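## Task

Lift the foam block from the low bookcase's middle shelf and set it on the bookcase's top surface. The robot must not tip over or be left leaning. If the block only stays there because the robot is holding it, the goal is not met.

## Robot and tools

Robot: a simulated Hello Robot Stretch 4, about 1.6 m tall. It has an omni-wheel base whose rim lies within 0.23 m of the base origin, and a single arm. The arm is a lift on a vertical mast carrying a forward-telescoping arm, then a three-joint wrist and a two-finger gripper. The cameras ride on the robot: head_camera, head_left_camera, head_right_camera (both fisheye) and wrist_camera. Loose objects can occasionally get nudged by something in the scene.

Frames: the base frame sits on the floor under the base centre, x forward, y left, z up. The odometry frame is the base frame as it was when the scene began. hand_pose is a point between the open fingertips, given in the base frame; its axes line up with the base frame when all wrist joints are 0. Treat its printed position as approximate.

execute_actions: argument actions is a list holding one action, or an empty list to only get state and images. Argument cameras picks which images come back (names above or "all"; omitted or null means all; [] means none; an unknown name rejects the call). The pictures line lists the returned images in order. An action may hold base, joints or both, plus optional pace and contact_limits. {"end_of_arm": "enable_torque"} must be sent on its own; it re-powers any wrist or gripper motor that shut off, and that motor then holds its current position.
- base: exactly one key, each a relative move from where the base last reported itself, never a pose. translate_m: metres straight ahead (negative backs up), -2 to 2. strafe_m: metres sideways, left positive, -2 to 2. rotate_rad: turn in place in radians, counter-clockwise from above positive, -3.2 to 3.2.
- joints: absolute targets by name, each a single number. lift_m 0 to 1.2 m; arm_m 0 to 0.55 m extension; wrist_yaw_rad -1.134 to 4.276 (0 straight ahead, positive swings left, 3.14 stowed backward, over 3.4 the arm may block it); wrist_pitch_rad -1.117 to 4.259 (0 level, 1.57 pointing down); wrist_roll_rad -1.117 to 4.259 (0 puts both fingers level; positive turns clockwise viewed from behind the gripper); gripper_m -0.038 to 0.141, the fingertip gap in metres (below 0 the fingers squeeze each other). Done tolerances: ±0.004 for lift, arm and gripper, ±0.02 for yaw and roll, ±0.05 for pitch. A joint target outside its range is clamped and flagged; any other bad value or unknown key rejects the call with no motion.
- pace: "slow", "default", "fast" or "max". Base top speeds 0.1/0.3/0.4/0.6 m/s and 1/2/3/4 rad/s; with the lift above 0.2 they are further reduced, reaching 0.3 m/s and 1 rad/s at lift 1.2.
- contact_limits: only arm_m, from 0 (gentlest) to 0.75 (firmest), default 0.5; the arm halts when it pushes past that.
All motions in one action begin together. A joint or base left out of an action may still be driving toward an earlier target without the status showing it.

wait: seconds from 0 to 10; commands nothing and returns state and images.
zoom_image: camera plus region [x0, y0, x1, y1] in pixels of that camera's most recent full image, top-left origin, at most 504 by 504. Image sizes: head_camera 420x560, head fisheye cameras 420x672, wrist_camera 616x392.
finished_scene: scene is the number of the scene being closed; it is final and reports success. Only call it once the object rests on the bookcase top by itself. A reply with no tool call ends everything.

Reading results:
- lidar_m: 12 ranges in metres from the base origin, 30-degree sectors starting straight ahead and going counter-clockwise (4th left, 7th behind, 10th right). "-" means nothing seen or closer than 0.25 m. It covers roughly 0.15 m up to robot height, so shelf tops register; glass, thin legs and the area behind may be missed.
- wrist_depth_mm: a 7x7 grid of median depths, 100 to 2000 mm, from top left; "-" is invalid. The robot's own parts can appear.
- base_odometry: wheel-based, so slip counts as motion; heading -3.142 to 3.142, left positive. If turned_by_wheels and turned_by_imu disagree by more than about 0.1 rad, assume a bump or slip and that heading is off by roughly their difference.
- base_tilt in degrees, forward and right positive, with a fixed bias up to about 1.5.
- motor_effort: percent of maximum, positive toward larger joint values, bracket is the peak during the last action; noisy with small fixed offsets. For wheel_0, wheel_1, wheel_2 positive means turning right. A rest effort flagged out of range in on_its_own suggests contact or a load.
- base_status / joint_status: "done" (wheels turned as ordered, even if slipping), "off_target", "contact_stop_at_<key>", "limit_stop_at_<name>", "time_out", "torque_fault". After a stop the old target is dropped. on_its_own lists uncommanded things; its "held at" is a target, not a position. A contact stop leaves that part slack (a lift may sag, wheels may roll) until moved again. If any call in a reply reports a stop, the rest of that reply's motion, wait and finish calls are skipped.

Gripping: command gripper_m smaller than the object's width; a smaller value squeezes harder and pulls the object up to a third of the shortfall toward the wrist. Neither the reading nor "done" confirms a grasp; a firm squeeze at commands of 0 or above shows up in gripper_m effort. Fingertips jammed against a surface below can stick; raise the lift.

Hazards to avoid: tilt over 6 degrees gives limit_stop_at_tilt, leaving lift, arm and wheels limp until the lean eases. Do not drive or turn carrying over 1 kg with arm_m above 0.2, especially at fast paces; avoid sustained pushing or pulling with a raised gripper or high contact limit. Pressing the gripper into things, or holding over about 2 kg level, trips a wrist torque_fault; recover with enable_torque. limit_stop_at_own_body can happen with pitch below -0.2 combined with roll below -0.4 or above 4; moving away is allowed. To unfold at the start, send lift_m 0.4 with wrist_yaw_rad 0 together. Avoid drops, slips, slams and hard impacts, and keep actions brief since quicker robot motion is better.

Each tool is called after "Emit:" in YAML: its name, and indented under it one key for each argument.

## Session

Emit:
execute_actions:
  actions: []

Scene clock: 0.00 s.
base_odometry: x=+0.000 y=+0.000 heading=+0.000 (m, m, rad; odometry frame)
turned_by_wheels: +0.000 (rad since the last result)
turned_by_imu: +0.000 (rad since the last result)
base_tilt: forward=+0.4 right=-0.1 (deg)
lidar_m: 0.66 0.71 1.39 2.63 2.74 3.10 3.21 1.20 0.89 0.86 0.93 0.68
base_status: not commanded
joint_positions: lift_m=+0.281 arm_m=+0.000 wrist_yaw_rad=+3.211 wrist_pitch_rad=-0.003 wrist_roll_rad=+0.003 gripper_m=+0.057
joint_status: not commanded
motor_effort: lift_m=+19 arm_m=-1 wrist_yaw_rad=-1 wrist_pitch_rad=-7 wrist_roll_rad=+0 gripper_m=-3 wheel_0=+0 wheel_1=+0 wheel_2=+0 (%)
hand_pose: x=-0.1230 y=+0.0673 z=+0.4607 quat_wxyz=(-0.035, +0.002, +0.002, +0.999) (m; base frame)
wrist_depth_mm: - 136 136 - - - - / - - 133 - - - - / - 103 132 - - - - / - 116 132 - - - - / 133 132 - - - - - / 217 1618 216 - 1808 - - / 615 1118 1078 1205 1098 1308 1308
pictures: head_camera, head_left_camera, head_right_camera, wrist_camera
Images, in order (width x height): head_camera 420x560, head_left_camera 420x672, head_right_camera 420x672, wrist_camera 616x392.

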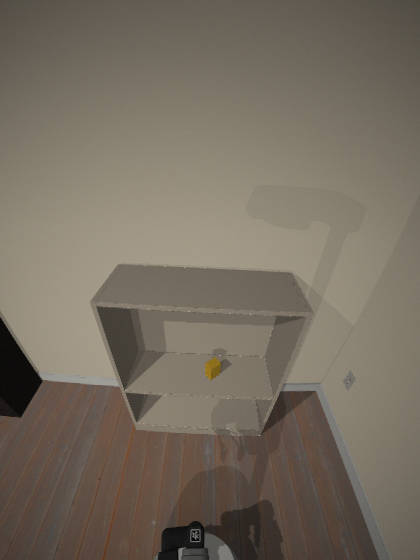

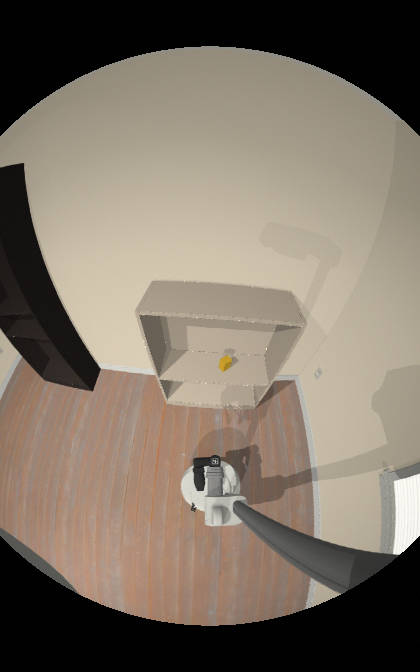

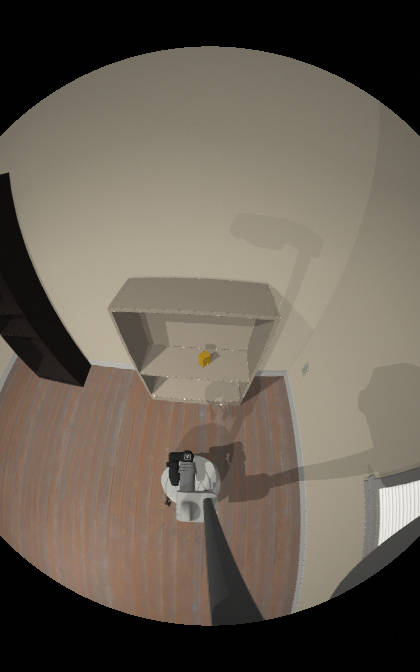

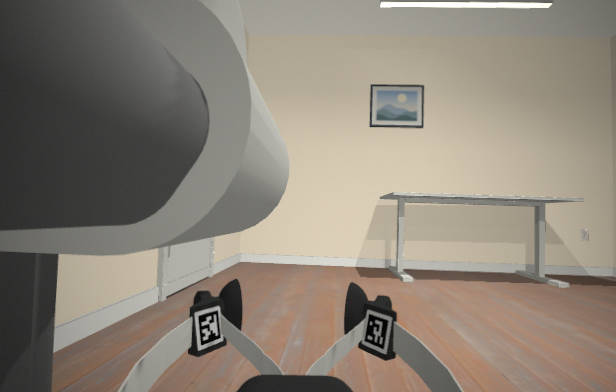

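Emit:
execute_actions:
  actions:
    - {"joints":{"lift_m":0.45,"wrist_yaw_rad":0,"gripper_m":0.12},"pace":"fast"}

Scene clock: 12.63 s.
base_odometry: x=+0.000 y=+0.000 heading=+0.000 (m, m, rad; odometry frame)
turned_by_wheels: +0.000 (rad since the last result)
turned_by_imu: -0.001 (rad since the last result)
base_tilt: forward=+0.4 right=+0.0 (deg)
lidar_m: 0.65 0.71 1.39 2.63 2.75 3.09 3.22 1.19 0.90 0.86 0.92 0.70
base_status: not commanded
joint_positions: lift_m=+0.450 arm_m=+0.000 wrist_yaw_rad=+0.001 wrist_pitch_rad=-0.003 wrist_roll_rad=+0.003 gripper_m=+0.120
joint_status: all done
motor_effort: lift_m=+21(23) arm_m=-1(1) wrist_yaw_rad=-4(4) wrist_pitch_rad=-7(7) wrist_roll_rad=-1(1) gripper_m=-2(3) wheel_0=+0(0) wheel_1=+0(0) wheel_2=+0(0) (%)
hand_pose: x=+0.4594 y=-0.0873 z=+0.6290 quat_wxyz=(+1.000, +0.001, -0.002, +0.000) (m; base frame)
wrist_depth_mm: 634 723 715 707 691 615 627 / 640 723 707 707 699 627 627 / 627 715 707 707 707 634 621 / 627 707 707 707 691 621 615 / 640 707 707 691 691 615 609 / 627 580 691 549 676 559 603 / 480 436 439 462 455 466 603
pictures: head_camera, head_left_camera, head_right_camera, wrist_camera
Images, in order (width x height): head_camera 420x560, head_left_camera 420x672, head_right_camera 420x672, wrist_camera 616x392.

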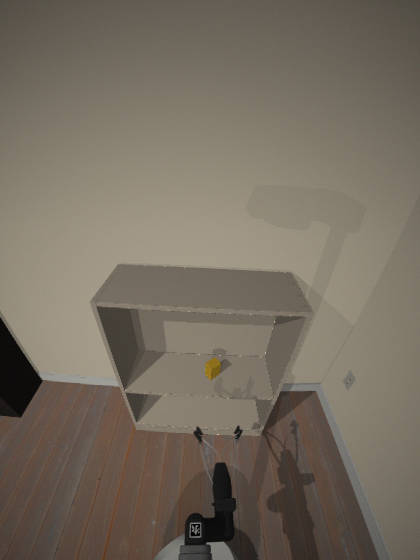

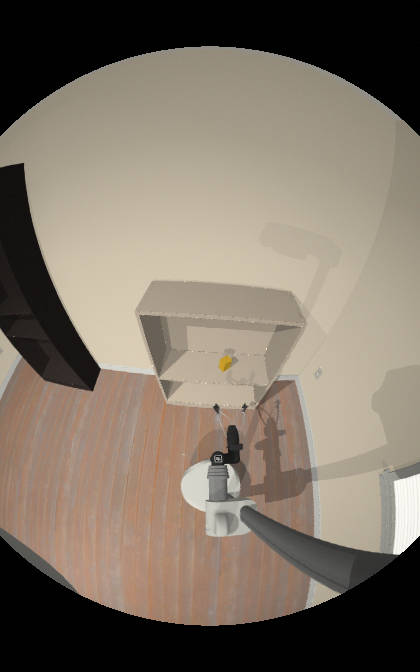

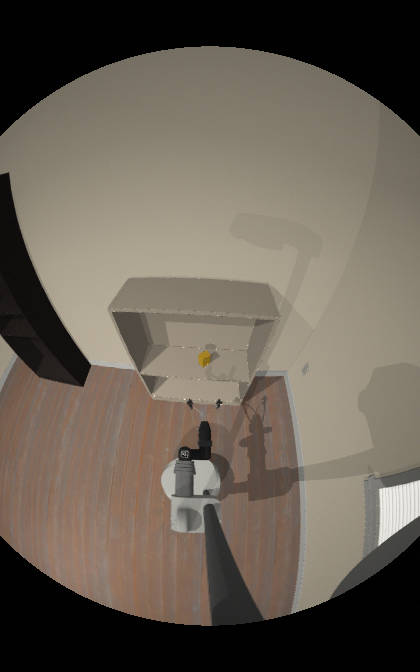

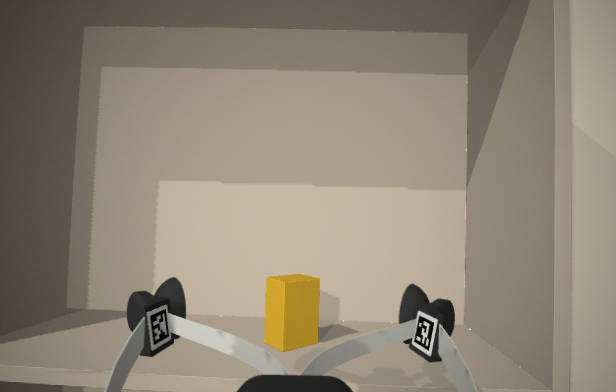

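Emit:
execute_actions:
  actions:
    - {"base":{"strafe_m":0.012},"joints":{"lift_m":0.335,"arm_m":0.15},"pace":"fast"}
  cameras: ["head_camera","wrist_camera"]

Scene clock: 24.87 s.
base_odometry: x=+0.000 y=+0.012 heading=+0.000 (m, m, rad; odometry frame)
turned_by_wheels: +0.000 (rad since the last result)
turned_by_imu: -0.001 (rad since the last result)
base_tilt: forward=+0.3 right=-0.1 (deg)
lidar_m: 0.66 0.70 1.38 2.62 2.73 3.08 3.27 1.22 0.90 0.87 0.94 0.68
base_status: done
joint_positions: lift_m=+0.335 arm_m=+0.149 wrist_yaw_rad=+0.000 wrist_pitch_rad=-0.003 wrist_roll_rad=+0.003 gripper_m=+0.120
joint_status: all done
motor_effort: lift_m=+15(22) arm_m=+5(5) wrist_yaw_rad=-5(2) wrist_pitch_rad=-7(7) wrist_roll_rad=-1(0) gripper_m=-2(1) wheel_0=+3(10) wheel_1=-3(9) wheel_2=+0(0) (%)
hand_pose: x=+0.6085 y=-0.0874 z=+0.5144 quat_wxyz=(+1.000, +0.001, -0.002, +0.000) (m; base frame)
wrist_depth_mm: 574 574 569 559 564 559 462 / 574 569 564 564 564 559 462 / 564 569 559 559 554 549 459 / 564 564 559 554 559 544 452 / 559 554 554 397 549 544 452 / 293 293 309 320 294 342 345 / 549 554 549 289 539 521 442
pictures: head_camera, wrist_camera
Images, in order (width x height): head_camera 420x560, wrist_camera 616x392.

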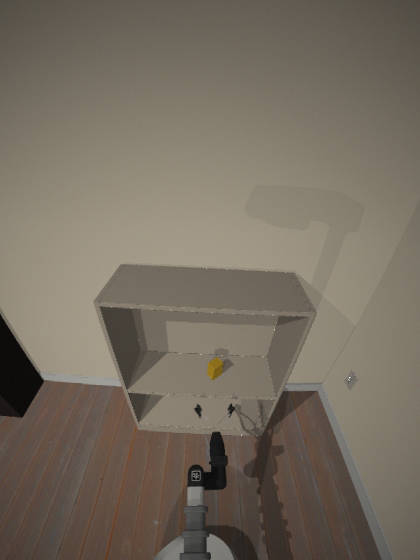

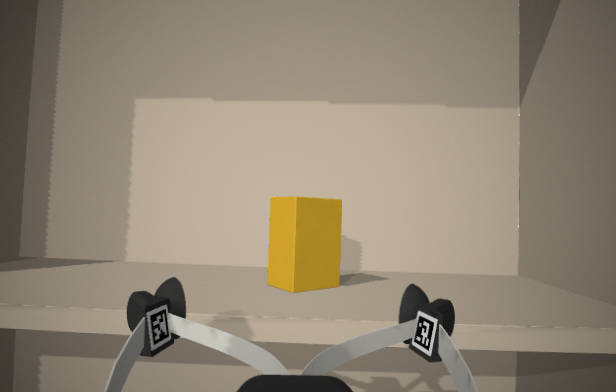

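Emit:
execute_actions:
  actions:
    - {"joints":{"arm_m":0.32},"pace":"fast"}
  cameras: ["head_camera","wrist_camera"]

Scene clock: 37.47 s.
base_odometry: x=+0.000 y=+0.012 heading=+0.000 (m, m, rad; odometry frame)
turned_by_wheels: +0.000 (rad since the last result)
turned_by_imu: -0.001 (rad since the last result)
base_tilt: forward=+0.3 right=+0.0 (deg)
lidar_m: 0.66 0.71 1.37 2.63 2.73 3.09 3.29 1.24 0.88 0.88 0.94 0.68
base_status: not commanded
joint_positions: lift_m=+0.335 arm_m=+0.319 wrist_yaw_rad=+0.000 wrist_pitch_rad=-0.003 wrist_roll_rad=+0.003 gripper_m=+0.120
joint_status: all done
motor_effort: lift_m=+15(16) arm_m=+5(8) wrist_yaw_rad=-3(3) wrist_pitch_rad=-7(7) wrist_roll_rad=-1(0) gripper_m=-3(1) wheel_0=+3(3) wheel_1=-3(3) wheel_2=-1(0) (%)
hand_pose: x=+0.7785 y=-0.0874 z=+0.5145 quat_wxyz=(+1.000, +0.001, -0.002, +0.000) (m; base frame)
wrist_depth_mm: 399 399 397 394 389 392 389 / 399 397 394 394 392 389 387 / 397 397 394 389 389 387 384 / 394 392 392 229 387 384 382 / 389 389 387 223 382 382 379 / 287 240 279 223 242 338 343 / 187 178 183 189 190 193 210
pictures: head_camera, wrist_camera
Images, in order (width x height): head_camera 420x560, wrist_camera 616x392.

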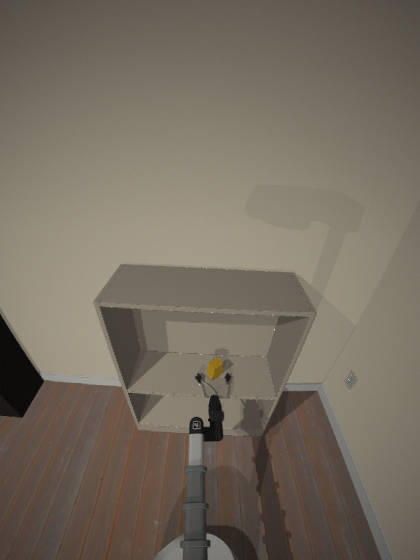

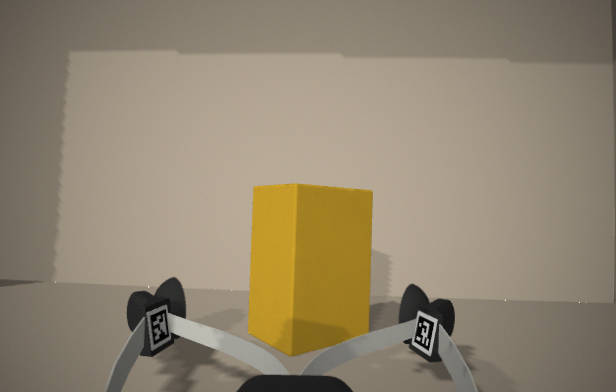

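Emit:
execute_actions:
  actions:
    - {"base":{"strafe_m":-0.008},"joints":{"arm_m":0.39}}
  cameras: ["head_camera","wrist_camera"]

Emit:
execute_actions:
  actions:
    - {"joints":{"gripper_m":0.02}}
  cameras: ["head_camera","wrist_camera"]

Scene clock: 54.93 s.
base_odometry: x=+0.000 y=+0.004 heading=+0.000 (m, m, rad; odometry frame)
turned_by_wheels: +0.000 (rad since the last result)
turned_by_imu: +0.003 (rad since the last result)
base_tilt: forward=+0.4 right=+0.0 (deg)
lidar_m: 0.67 0.71 1.39 2.63 2.75 3.08 3.20 1.20 0.89 0.87 0.93 0.69
base_status: done
joint_positions: lift_m=+0.335 arm_m=+0.380 wrist_yaw_rad=-0.010 wrist_pitch_rad=-0.002 wrist_roll_rad=+0.003 gripper_m=+0.120
joint_status: arm_m contact_stop (moved +0.061 of +0.071)
on_its_own: arm_m is slack since a contact_stop (your +0.390 is given up); wrist_yaw_rad is at rest, and its effort (+27) is outside its rest range (-13 to +13)
motor_effort: lift_m=+16(16) arm_m=+0(26) wrist_yaw_rad=+27(63) wrist_pitch_rad=-12(14) wrist_roll_rad=-1(2) gripper_m=-1(0) wheel_0=+0(8) wheel_1=+2(8) wheel_2=-7(13) (%)
hand_pose: x=+0.8388 y=-0.0902 z=+0.5140 quat_wxyz=(+1.000, +0.001, -0.001, -0.005) (m; base frame)
wrist_depth_mm: 342 336 336 334 334 332 330 / 338 336 336 332 332 329 329 / 332 330 332 330 330 329 329 / 332 330 329 162 325 327 325 / 330 329 325 162 325 325 322 / 283 236 180 162 193 322 320 / 184 177 170 153 186 191 206
pictures: head_camera, wrist_camera
Images, in order (width x height): head_camera 420x560, wrist_camera 616x392.

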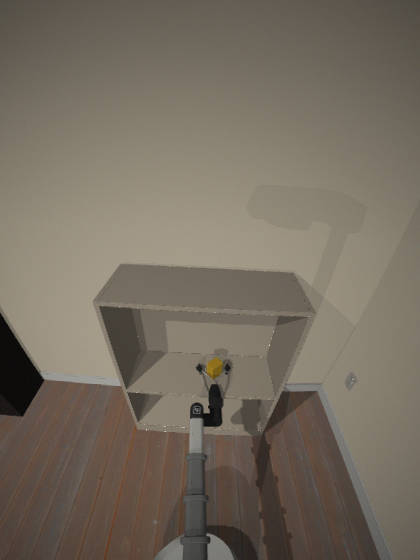

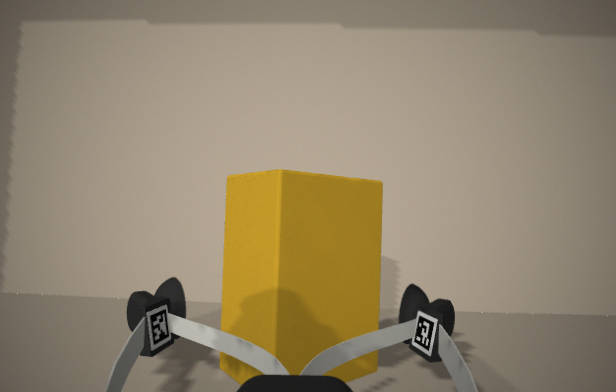

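not run: a stop came earlier in this reply.

Emit:
execute_actions:
  actions:
    - {"joints":{"arm_m":0.372,"gripper_m":0.02}}
  cameras: ["head_camera","wrist_camera"]

Scene clock: 65.70 s.
base_odometry: x=+0.000 y=+0.004 heading=+0.000 (m, m, rad; odometry frame)
turned_by_wheels: +0.000 (rad since the last result)
turned_by_imu: -0.001 (rad since the last result)
base_tilt: forward=+0.3 right=+0.0 (deg)
lidar_m: 0.66 0.70 1.40 2.63 2.73 3.10 3.20 1.21 0.89 0.87 0.94 0.67
base_status: not commanded
joint_positions: lift_m=+0.335 arm_m=+0.373 wrist_yaw_rad=+0.000 wrist_pitch_rad=-0.003 wrist_roll_rad=+0.003 gripper_m=+0.020
joint_status: all done
motor_effort: lift_m=+16(16) arm_m=-6(2) wrist_yaw_rad=-3(24) wrist_pitch_rad=-7(11) wrist_roll_rad=+0(0) gripper_m=-14(17) wheel_0=+0(0) wheel_1=+3(2) wheel_2=-1(7) (%)
hand_pose: x=+0.8323 y=-0.0875 z=+0.5144 quat_wxyz=(+1.000, +0.001, -0.002, +0.000) (m; base frame)
wrist_depth_mm: 347 347 343 340 340 336 334 / 345 342 340 340 336 334 332 / 343 342 338 336 336 334 332 / 342 338 336 162 332 330 329 / 340 338 186 162 330 329 325 / 287 297 176 161 190 327 324 / 186 167 170 159 177 192 209
pictures: head_camera, wrist_camera
Images, in order (width x height): head_camera 420x560, wrist_camera 616x392.

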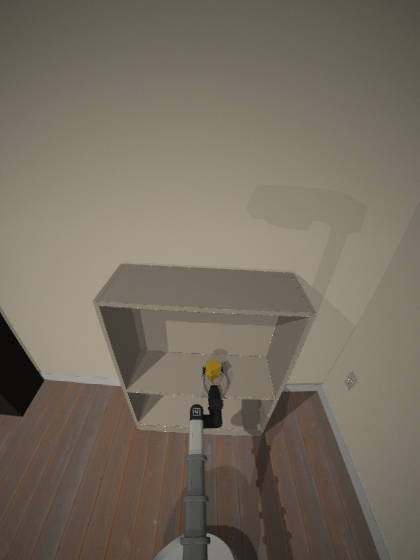

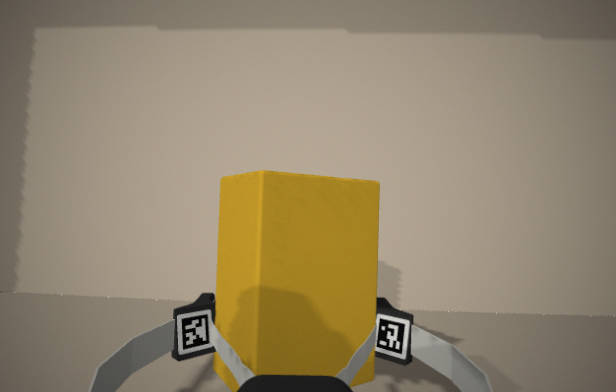

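Emit:
execute_actions:
  actions:
    - {"joints":{"gripper_m":0.0,"lift_m":0.36}}
  cameras: ["head_camera","wrist_camera"]

Scene clock: 71.37 s.
base_odometry: x=+0.000 y=+0.004 heading=+0.000 (m, m, rad; odometry frame)
turned_by_wheels: +0.000 (rad since the last result)
turned_by_imu: -0.001 (rad since the last result)
base_tilt: forward=+0.4 right=+0.0 (deg)
lidar_m: 0.66 0.71 1.39 2.63 2.73 3.09 3.17 1.20 0.89 0.88 0.94 0.68
base_status: not commanded
joint_positions: lift_m=+0.360 arm_m=+0.373 wrist_yaw_rad=+0.000 wrist_pitch_rad=-0.003 wrist_roll_rad=+0.003 gripper_m=+0.000
joint_status: all done
motor_effort: lift_m=+22(23) arm_m=-5(5) wrist_yaw_rad=-1(3) wrist_pitch_rad=-9(8) wrist_roll_rad=-1(0) gripper_m=-19(19) wheel_0=+0(0) wheel_1=+2(3) wheel_2=-1(1) (%)
hand_pose: x=+0.8323 y=-0.0875 z=+0.5388 quat_wxyz=(+1.000, +0.001, -0.001, +0.000) (m; base frame)
wrist_depth_mm: 349 345 343 342 340 336 336 / 345 343 342 340 338 334 332 / 343 342 340 336 334 332 330 / 342 338 183 154 330 330 330 / 340 338 179 154 330 329 325 / 338 334 175 154 183 325 325 / 242 161 165 154 175 232 270
pictures: head_camera, wrist_camera
Images, in order (width x height): head_camera 420x560, wrist_camera 616x392.

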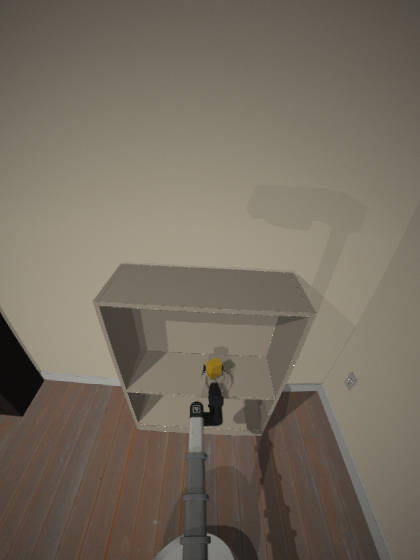

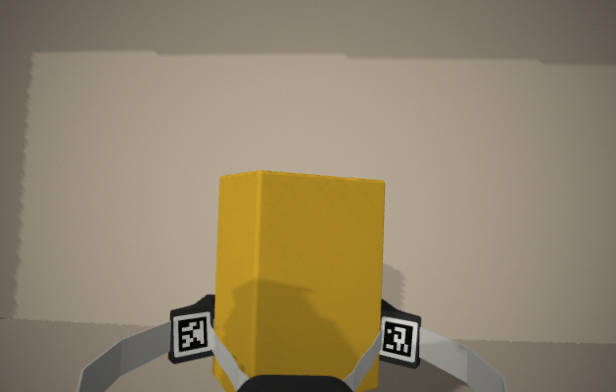

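Emit:
execute_actions:
  actions:
    - {"joints":{"arm_m":0.04},"pace":"fast"}
  cameras: ["head_camera"]

Emit:
execute_actions:
  actions:
    - {"joints":{"lift_m":0.9},"pace":"fast"}

Scene clock: 82.17 s.
base_odometry: x=+0.000 y=+0.004 heading=+0.000 (m, m, rad; odometry frame)
turned_by_wheels: +0.000 (rad since the last result)
turned_by_imu: -0.001 (rad since the last result)
base_tilt: forward=+0.4 right=+0.0 (deg)
lidar_m: 0.66 0.71 1.38 2.62 2.71 3.09 3.17 1.21 0.90 0.86 0.93 0.69
base_status: not commanded
joint_positions: lift_m=+0.360 arm_m=+0.041 wrist_yaw_rad=+0.000 wrist_pitch_rad=-0.003 wrist_roll_rad=+0.003 gripper_m=+0.000
joint_status: all done
motor_effort: lift_m=+22(22) arm_m=-5(6) wrist_yaw_rad=-1(2) wrist_pitch_rad=-8(9) wrist_roll_rad=+0(1) gripper_m=-17(15) wheel_0=+0(0) wheel_1=+2(3) wheel_2=-1(1) (%)
hand_pose: x=+0.5003 y=-0.0875 z=+0.5387 quat_wxyz=(+1.000, +0.001, -0.001, +0.000) (m; base frame)
wrist_depth_mm: 615 691 683 676 668 661 449 / 627 683 676 668 668 661 445 / 621 676 668 661 661 654 442 / 621 668 183 154 654 647 442 / 609 661 179 154 654 640 439 / 445 430 175 154 183 439 399 / 627 161 165 154 174 508 430
pictures: head_camera
Images, in order (width x height): head_camera 420x560.

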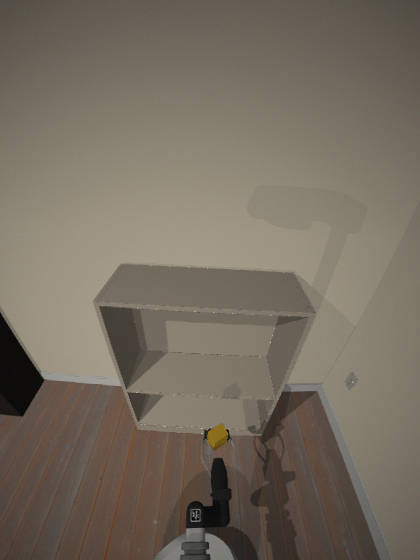

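Scene clock: 84.60 s.
base_odometry: x=+0.000 y=+0.004 heading=+0.000 (m, m, rad; odometry frame)
turned_by_wheels: +0.000 (rad since the last result)
turned_by_imu: -0.001 (rad since the last result)
base_tilt: forward=+0.4 right=+0.0 (deg)
lidar_m: 0.42 0.71 1.39 2.64 2.73 3.08 3.20 1.20 0.89 0.87 0.94 0.68
base_status: not commanded
joint_positions: lift_m=+0.900 arm_m=+0.041 wrist_yaw_rad=+0.000 wrist_pitch_rad=-0.003 wrist_roll_rad=+0.003 gripper_m=+0.000
joint_status: all done
motor_effort: lift_m=+22(24) arm_m=-5(5) wrist_yaw_rad=-1(2) wrist_pitch_rad=-8(9) wrist_roll_rad=-1(2) gripper_m=-18(17) wheel_0=+0(0) wheel_1=+3(3) wheel_2=-1(1) (%)
hand_pose: x=+0.5003 y=-0.0875 z=+1.0788 quat_wxyz=(+1.000, +0.001, -0.001, +0.000) (m; base frame)
wrist_depth_mm: 732 723 723 723 732 732 732 / 723 723 723 723 723 715 723 / 723 723 723 715 723 715 715 / 715 715 183 154 715 707 707 / 544 580 179 154 549 715 715 / 627 654 175 154 183 544 410 / 627 161 165 155 174 504 433
pictures: head_camera, head_left_camera, head_right_camera, wrist_camera
Images, in order (width x height): head_camera 420x560, head_left_camera 420x672, head_right_camera 420x672, wrist_camera 616x392.

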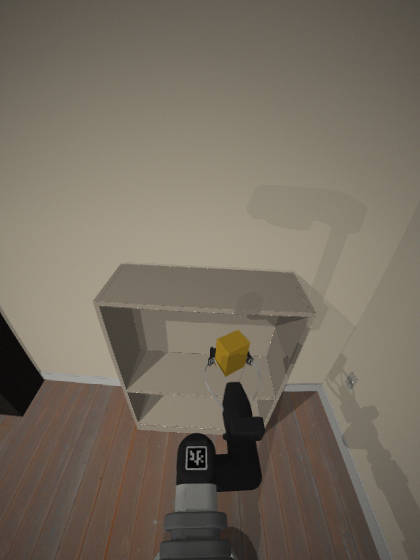

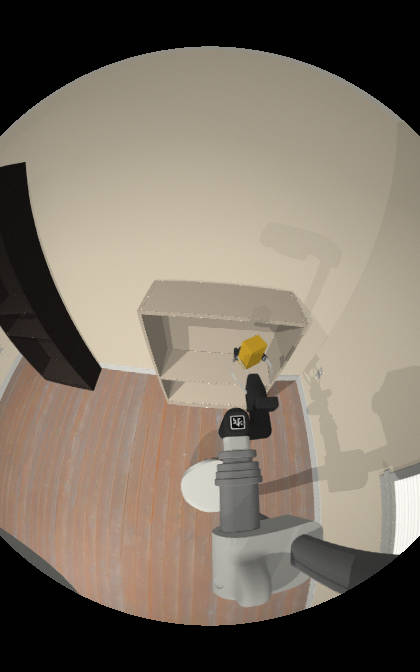

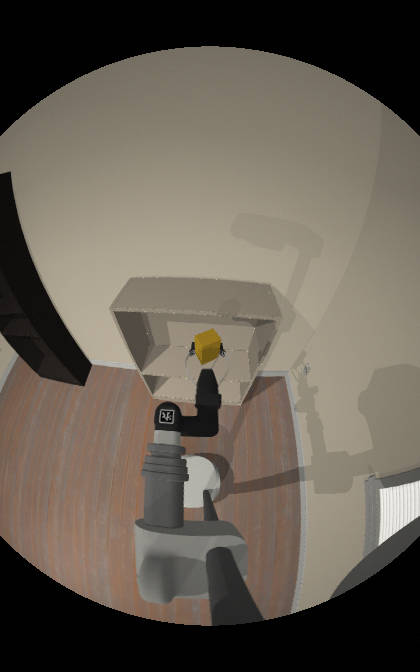

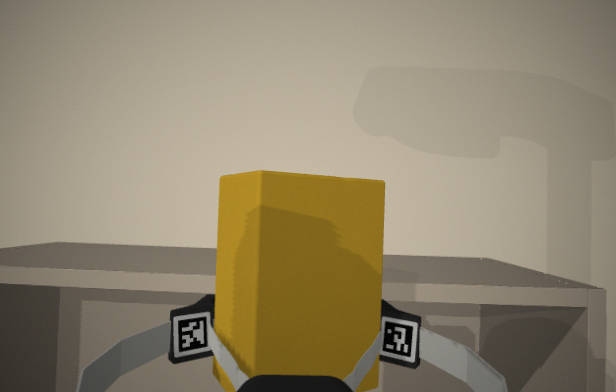

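Emit:
execute_actions:
  actions:
    - {"joints":{"lift_m":0.99},"pace":"fast"}
  cameras: ["head_camera","wrist_camera"]

Scene clock: 98.80 s.
base_odometry: x=+0.000 y=+0.004 heading=+0.000 (m, m, rad; odometry frame)
turned_by_wheels: +0.000 (rad since the last result)
turned_by_imu: -0.001 (rad since the last result)
base_tilt: forward=+0.4 right=+0.0 (deg)
lidar_m: 0.45 0.71 1.39 2.63 2.74 3.08 3.20 1.20 0.88 0.87 0.93 0.69
base_status: not commanded
joint_positions: lift_m=+0.990 arm_m=+0.041 wrist_yaw_rad=+0.000 wrist_pitch_rad=-0.003 wrist_roll_rad=+0.003 gripper_m=+0.000
joint_status: all done
motor_effort: lift_m=+22(22) arm_m=-6(5) wrist_yaw_rad=-2(1) wrist_pitch_rad=-8(9) wrist_roll_rad=-1(1) gripper_m=-16(16) wheel_0=+0(0) wheel_1=+3(3) wheel_2=-1(1) (%)
hand_pose: x=+0.5003 y=-0.0875 z=+1.1688 quat_wxyz=(+1.000, +0.001, -0.001, +0.000) (m; base frame)
wrist_depth_mm: 732 732 732 732 723 723 732 / 723 723 723 723 723 732 715 / 723 732 715 715 723 723 715 / 723 723 183 155 715 715 715 / 715 707 179 155 707 715 715 / 559 585 175 154 183 707 699 / 424 161 164 154 175 387 410
pictures: head_camera, wrist_camera
Images, in order (width x height): head_camera 420x560, wrist_camera 616x392.

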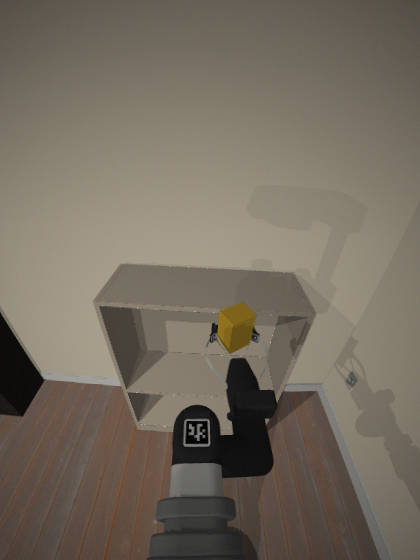

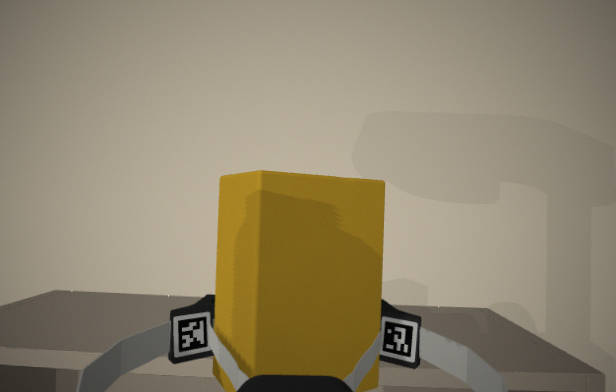

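Emit:
execute_actions:
  actions:
    - {"joints":{"arm_m":0.35},"pace":"fast"}
  cameras: ["head_camera","wrist_camera"]

Emit:
execute_actions:
  actions:
    - {"joints":{"lift_m":0.95},"pace":"slow"}

Scene clock: 112.37 s.
base_odometry: x=+0.000 y=+0.004 heading=+0.000 (m, m, rad; odometry frame)
turned_by_wheels: +0.000 (rad since the last result)
turned_by_imu: -0.001 (rad since the last result)
base_tilt: forward=+0.4 right=+0.0 (deg)
lidar_m: 0.66 0.70 1.40 2.64 2.73 3.08 3.18 1.22 0.88 0.87 0.93 0.67
base_status: not commanded
joint_positions: lift_m=+0.990 arm_m=+0.349 wrist_yaw_rad=+0.000 wrist_pitch_rad=-0.003 wrist_roll_rad=+0.003 gripper_m=+0.000
joint_status: all done
motor_effort: lift_m=+22(22) arm_m=+6(7) wrist_yaw_rad=-2(1) wrist_pitch_rad=-8(8) wrist_roll_rad=+1(1) gripper_m=-17(16) wheel_0=+0(0) wheel_1=+3(2) wheel_2=-1(1) (%)
hand_pose: x=+0.8084 y=-0.0874 z=+1.1688 quat_wxyz=(+1.000, +0.001, -0.001, +0.000) (m; base frame)
wrist_depth_mm: 424 421 418 421 418 418 418 / 418 421 421 418 415 418 415 / 418 415 415 415 415 413 413 / 413 413 183 154 410 410 410 / 413 410 179 154 407 410 407 / 407 410 175 154 183 407 404 / 364 161 165 154 174 349 404
pictures: head_camera, wrist_camera
Images, in order (width x height): head_camera 420x560, wrist_camera 616x392.

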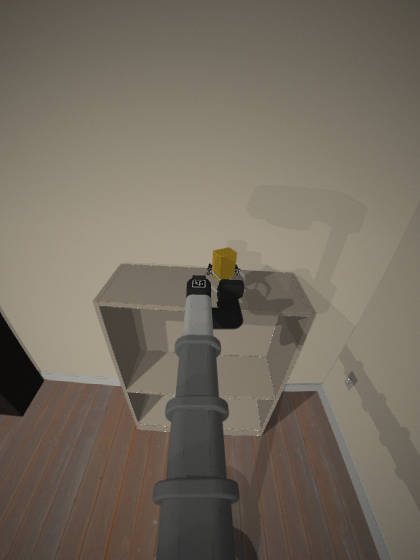

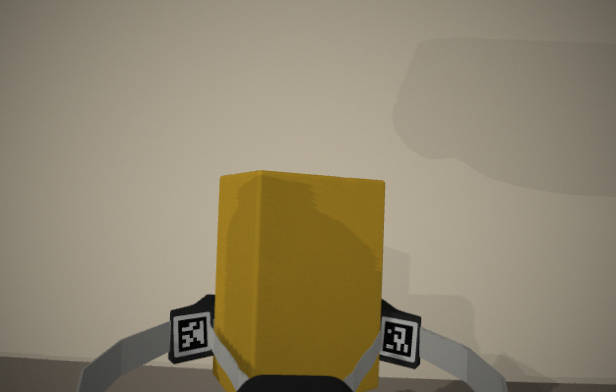

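Scene clock: 113.53 s.
base_odometry: x=+0.000 y=+0.004 heading=+0.000 (m, m, rad; odometry frame)
turned_by_wheels: +0.000 (rad since the last result)
turned_by_imu: +0.000 (rad since the last result)
base_tilt: forward=+0.3 right=-0.1 (deg)
lidar_m: 0.66 0.71 1.38 2.64 2.73 3.08 3.19 1.21 0.89 0.87 0.94 0.69
base_status: not commanded
joint_positions: lift_m=+0.950 arm_m=+0.349 wrist_yaw_rad=+0.000 wrist_pitch_rad=-0.003 wrist_roll_rad=+0.003 gripper_m=+0.000
joint_status: all done
motor_effort: lift_m=+15(23) arm_m=+6(5) wrist_yaw_rad=-2(3) wrist_pitch_rad=-9(8) wrist_roll_rad=-1(0) gripper_m=-15(19) wheel_0=+0(0) wheel_1=+3(2) wheel_2=-1(1) (%)
hand_pose: x=+0.8084 y=-0.0874 z=+1.1293 quat_wxyz=(+1.000, +0.001, -0.001, +0.000) (m; base frame)
wrist_depth_mm: 424 421 421 421 421 418 418 / 421 418 418 418 415 415 415 / 415 415 415 415 415 415 413 / 413 415 183 154 413 413 410 / 413 413 179 154 410 410 407 / 410 407 175 154 183 407 407 / 274 161 165 154 174 265 307
pictures: head_camera, head_left_camera, head_right_camera, wrist_camera
Images, in order (width x height): head_camera 420x560, head_left_camera 420x672, head_right_camera 420x672, wrist_camera 616x392.

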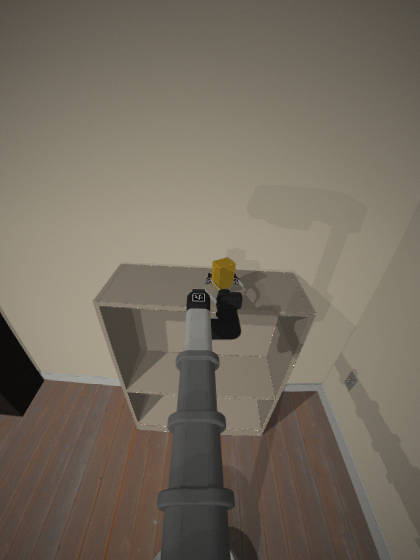

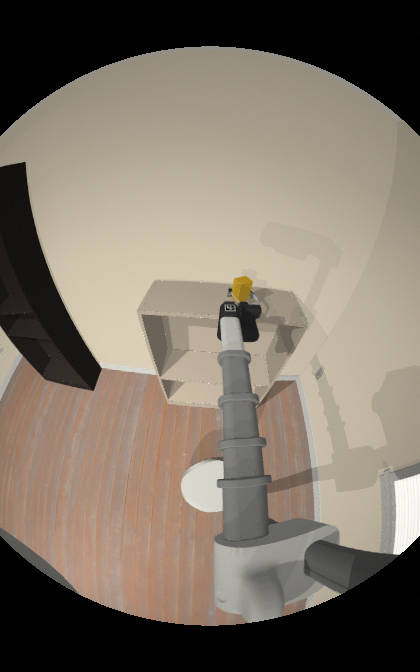

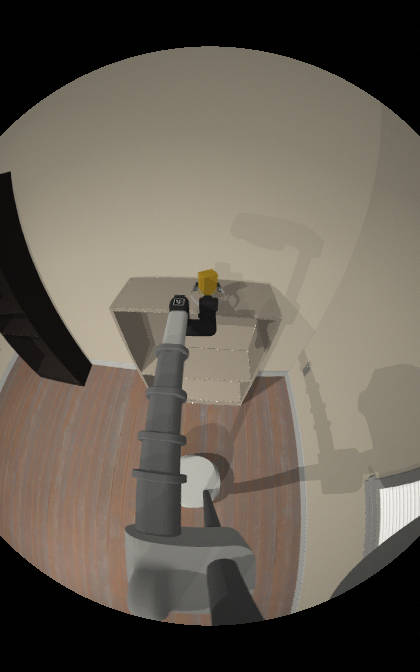

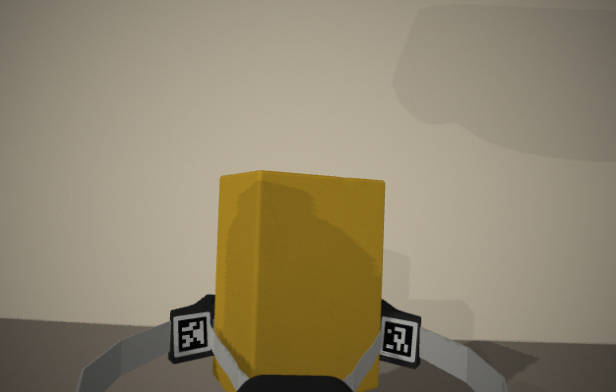

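Emit:
execute_actions:
  actions:
    - {"joints":{"lift_m":0.912},"pace":"slow"}
  cameras: ["head_camera","wrist_camera"]

Scene clock: 120.93 s.
base_odometry: x=+0.000 y=+0.004 heading=+0.000 (m, m, rad; odometry frame)
turned_by_wheels: +0.000 (rad since the last result)
turned_by_imu: -0.001 (rad since the last result)
base_tilt: forward=+0.3 right=+0.0 (deg)
lidar_m: 0.67 0.72 1.39 2.64 2.75 3.10 3.19 1.19 0.89 0.87 0.94 0.69
base_status: not commanded
joint_positions: lift_m=+0.912 arm_m=+0.349 wrist_yaw_rad=+0.000 wrist_pitch_rad=-0.003 wrist_roll_rad=+0.003 gripper_m=+0.000
joint_status: all done
motor_effort: lift_m=+15(15) arm_m=+5(5) wrist_yaw_rad=-4(3) wrist_pitch_rad=-9(9) wrist_roll_rad=+0(1) gripper_m=-18(17) wheel_0=+0(0) wheel_1=+2(2) wheel_2=-1(1) (%)
hand_pose: x=+0.8084 y=-0.0874 z=+1.0914 quat_wxyz=(+1.000, +0.001, -0.001, +0.000) (m; base frame)
wrist_depth_mm: 421 424 421 421 418 418 418 / 418 418 415 415 415 418 413 / 415 415 418 415 415 415 413 / 415 413 183 154 413 407 410 / 410 410 179 154 410 407 410 / 289 300 175 154 183 340 347 / 189 161 165 154 174 182 211
pictures: head_camera, wrist_camera
Images, in order (width x height): head_camera 420x560, wrist_camera 616x392.

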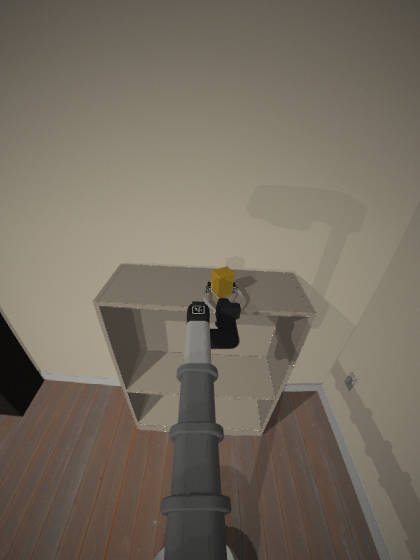

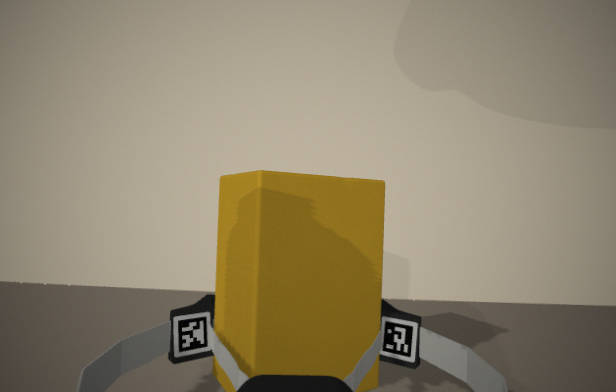

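Emit:
execute_actions:
  actions:
    - {"joints":{"lift_m":0.905},"pace":"slow"}
  cameras: ["wrist_camera"]

Emit:
execute_actions:
  actions:
    - {"joints":{"gripper_m":0.13}}
  cameras: ["head_camera","wrist_camera"]

Scene clock: 130.73 s.
base_odometry: x=+0.000 y=+0.004 heading=+0.000 (m, m, rad; odometry frame)
turned_by_wheels: +0.000 (rad since the last result)
turned_by_imu: -0.001 (rad since the last result)
base_tilt: forward=+0.4 right=-0.1 (deg)
lidar_m: 0.68 0.70 1.39 2.64 2.74 3.08 3.19 1.20 0.90 0.87 0.94 0.70
base_status: not commanded
joint_positions: lift_m=+0.906 arm_m=+0.349 wrist_yaw_rad=+0.000 wrist_pitch_rad=-0.010 wrist_roll_rad=+0.003 gripper_m=+0.000
joint_status: all done
motor_effort: lift_m=+12(15) arm_m=+5(6) wrist_yaw_rad=-2(2) wrist_pitch_rad=+12(13) wrist_roll_rad=-1(1) gripper_m=-16(18) wheel_0=+0(0) wheel_1=+3(3) wheel_2=-1(1) (%)
hand_pose: x=+0.8085 y=-0.0874 z=+1.0867 quat_wxyz=(+1.000, +0.001, -0.005, +0.000) (m; base frame)
wrist_depth_mm: 427 427 424 424 424 421 421 / 421 421 421 421 424 418 421 / 415 418 418 418 418 415 415 / 415 415 185 157 413 413 413 / 413 410 181 156 407 407 407 / 290 298 175 155 183 342 351 / 185 161 164 154 174 178 208
pictures: wrist_camera
Images, in order (width x height): wrist_camera 616x392.

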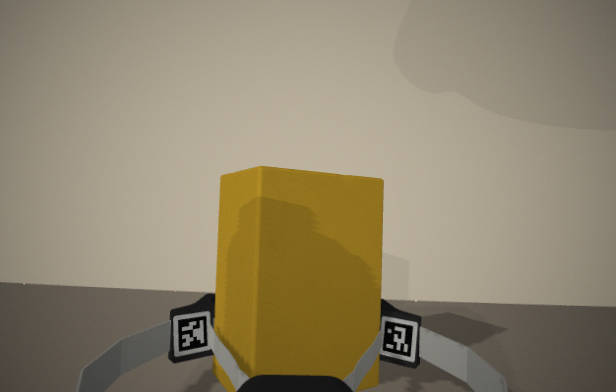

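Scene clock: 132.93 s.
base_odometry: x=+0.000 y=+0.004 heading=+0.000 (m, m, rad; odometry frame)
turned_by_wheels: +0.000 (rad since the last result)
turned_by_imu: -0.001 (rad since the last result)
base_tilt: forward=+0.4 right=+0.0 (deg)
lidar_m: 0.66 0.71 1.37 2.62 2.73 3.09 3.17 1.20 0.90 0.87 0.93 0.70
base_status: not commanded
joint_positions: lift_m=+0.905 arm_m=+0.349 wrist_yaw_rad=+0.000 wrist_pitch_rad=-0.005 wrist_roll_rad=+0.003 gripper_m=+0.130
joint_status: all done
motor_effort: lift_m=+14(14) arm_m=+5(5) wrist_yaw_rad=-1(3) wrist_pitch_rad=-3(14) wrist_roll_rad=-2(1) gripper_m=-3(20) wheel_0=+0(0) wheel_1=+2(2) wheel_2=-1(1) (%)
hand_pose: x=+0.8084 y=-0.0876 z=+1.0850 quat_wxyz=(+1.000, +0.001, -0.002, +0.000) (m; base frame)
wrist_depth_mm: 424 424 424 421 421 421 418 / 421 418 421 418 418 418 418 / 418 415 415 415 415 413 413 / 413 413 413 170 413 410 413 / 413 410 410 169 407 410 410 / 272 208 180 169 209 317 325 / 175 170 169 160 179 181 196
pictures: head_camera, wrist_camera
Images, in order (width x height): head_camera 420x560, wrist_camera 616x392.

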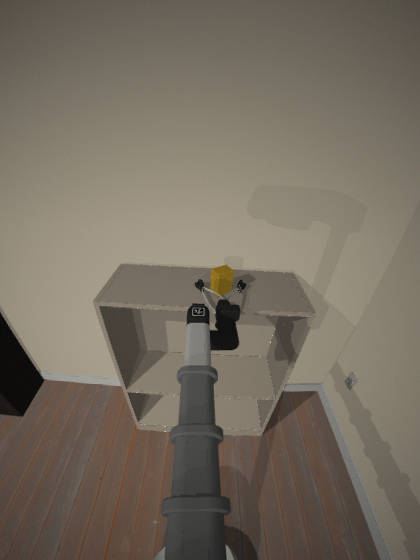

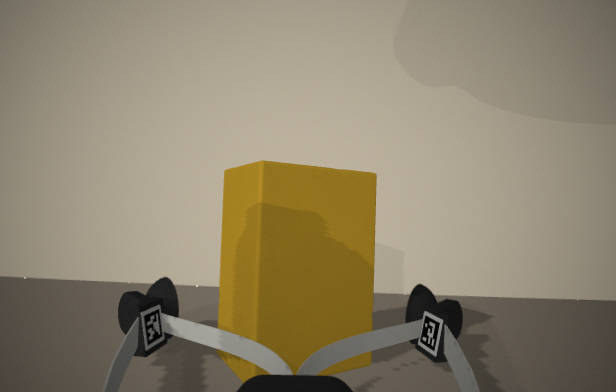

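Emit:
execute_actions:
  actions:
    - {"joints":{"arm_m":0.05,"lift_m":0.912},"pace":"fast"}
  cameras: ["head_camera","wrist_camera"]

Scene clock: 140.20 s.
base_odometry: x=+0.000 y=+0.004 heading=+0.000 (m, m, rad; odometry frame)
turned_by_wheels: +0.000 (rad since the last result)
turned_by_imu: -0.001 (rad since the last result)
base_tilt: forward=+0.4 right=+0.0 (deg)
lidar_m: 0.66 0.71 1.38 2.63 2.73 3.08 3.18 1.21 0.89 0.85 0.92 0.68
base_status: not commanded
joint_positions: lift_m=+0.912 arm_m=+0.051 wrist_yaw_rad=+0.000 wrist_pitch_rad=-0.003 wrist_roll_rad=+0.003 gripper_m=+0.130
joint_status: all done
motor_effort: lift_m=+22(22) arm_m=-6(2) wrist_yaw_rad=-3(1) wrist_pitch_rad=-7(7) wrist_roll_rad=-2(0) gripper_m=-2(2) wheel_0=+0(0) wheel_1=+3(3) wheel_2=-1(1) (%)
hand_pose: x=+0.5104 y=-0.0875 z=+1.0909 quat_wxyz=(+1.000, +0.001, -0.002, +0.000) (m; base frame)
wrist_depth_mm: 723 715 723 723 715 707 715 / 715 723 723 715 715 715 699 / 715 715 715 707 707 707 699 / 715 715 707 715 699 699 707 / 668 699 699 477 699 707 699 / 585 207 404 424 384 394 404 / 640 647 640 159 627 580 433
pictures: head_camera, wrist_camera
Images, in order (width x height): head_camera 420x560, wrist_camera 616x392.

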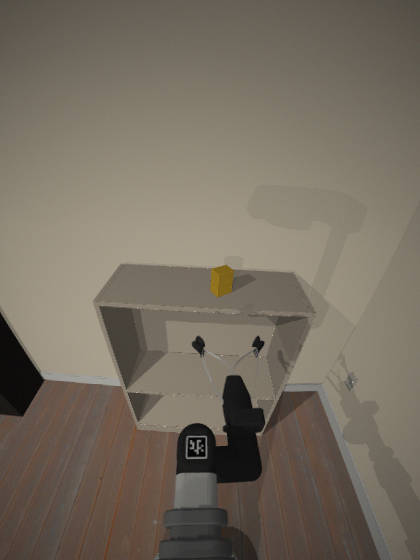

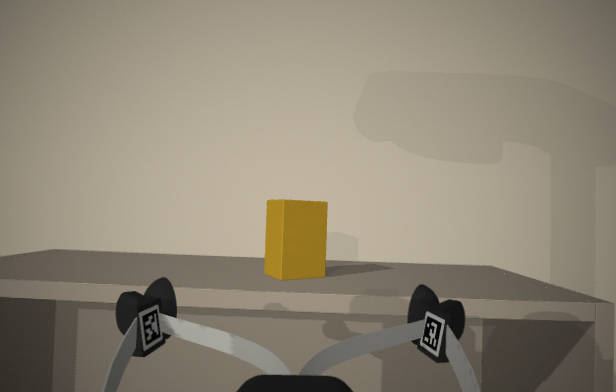

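Emit:
finished_scene:
  scene: 1

The scene is finished: the task was done.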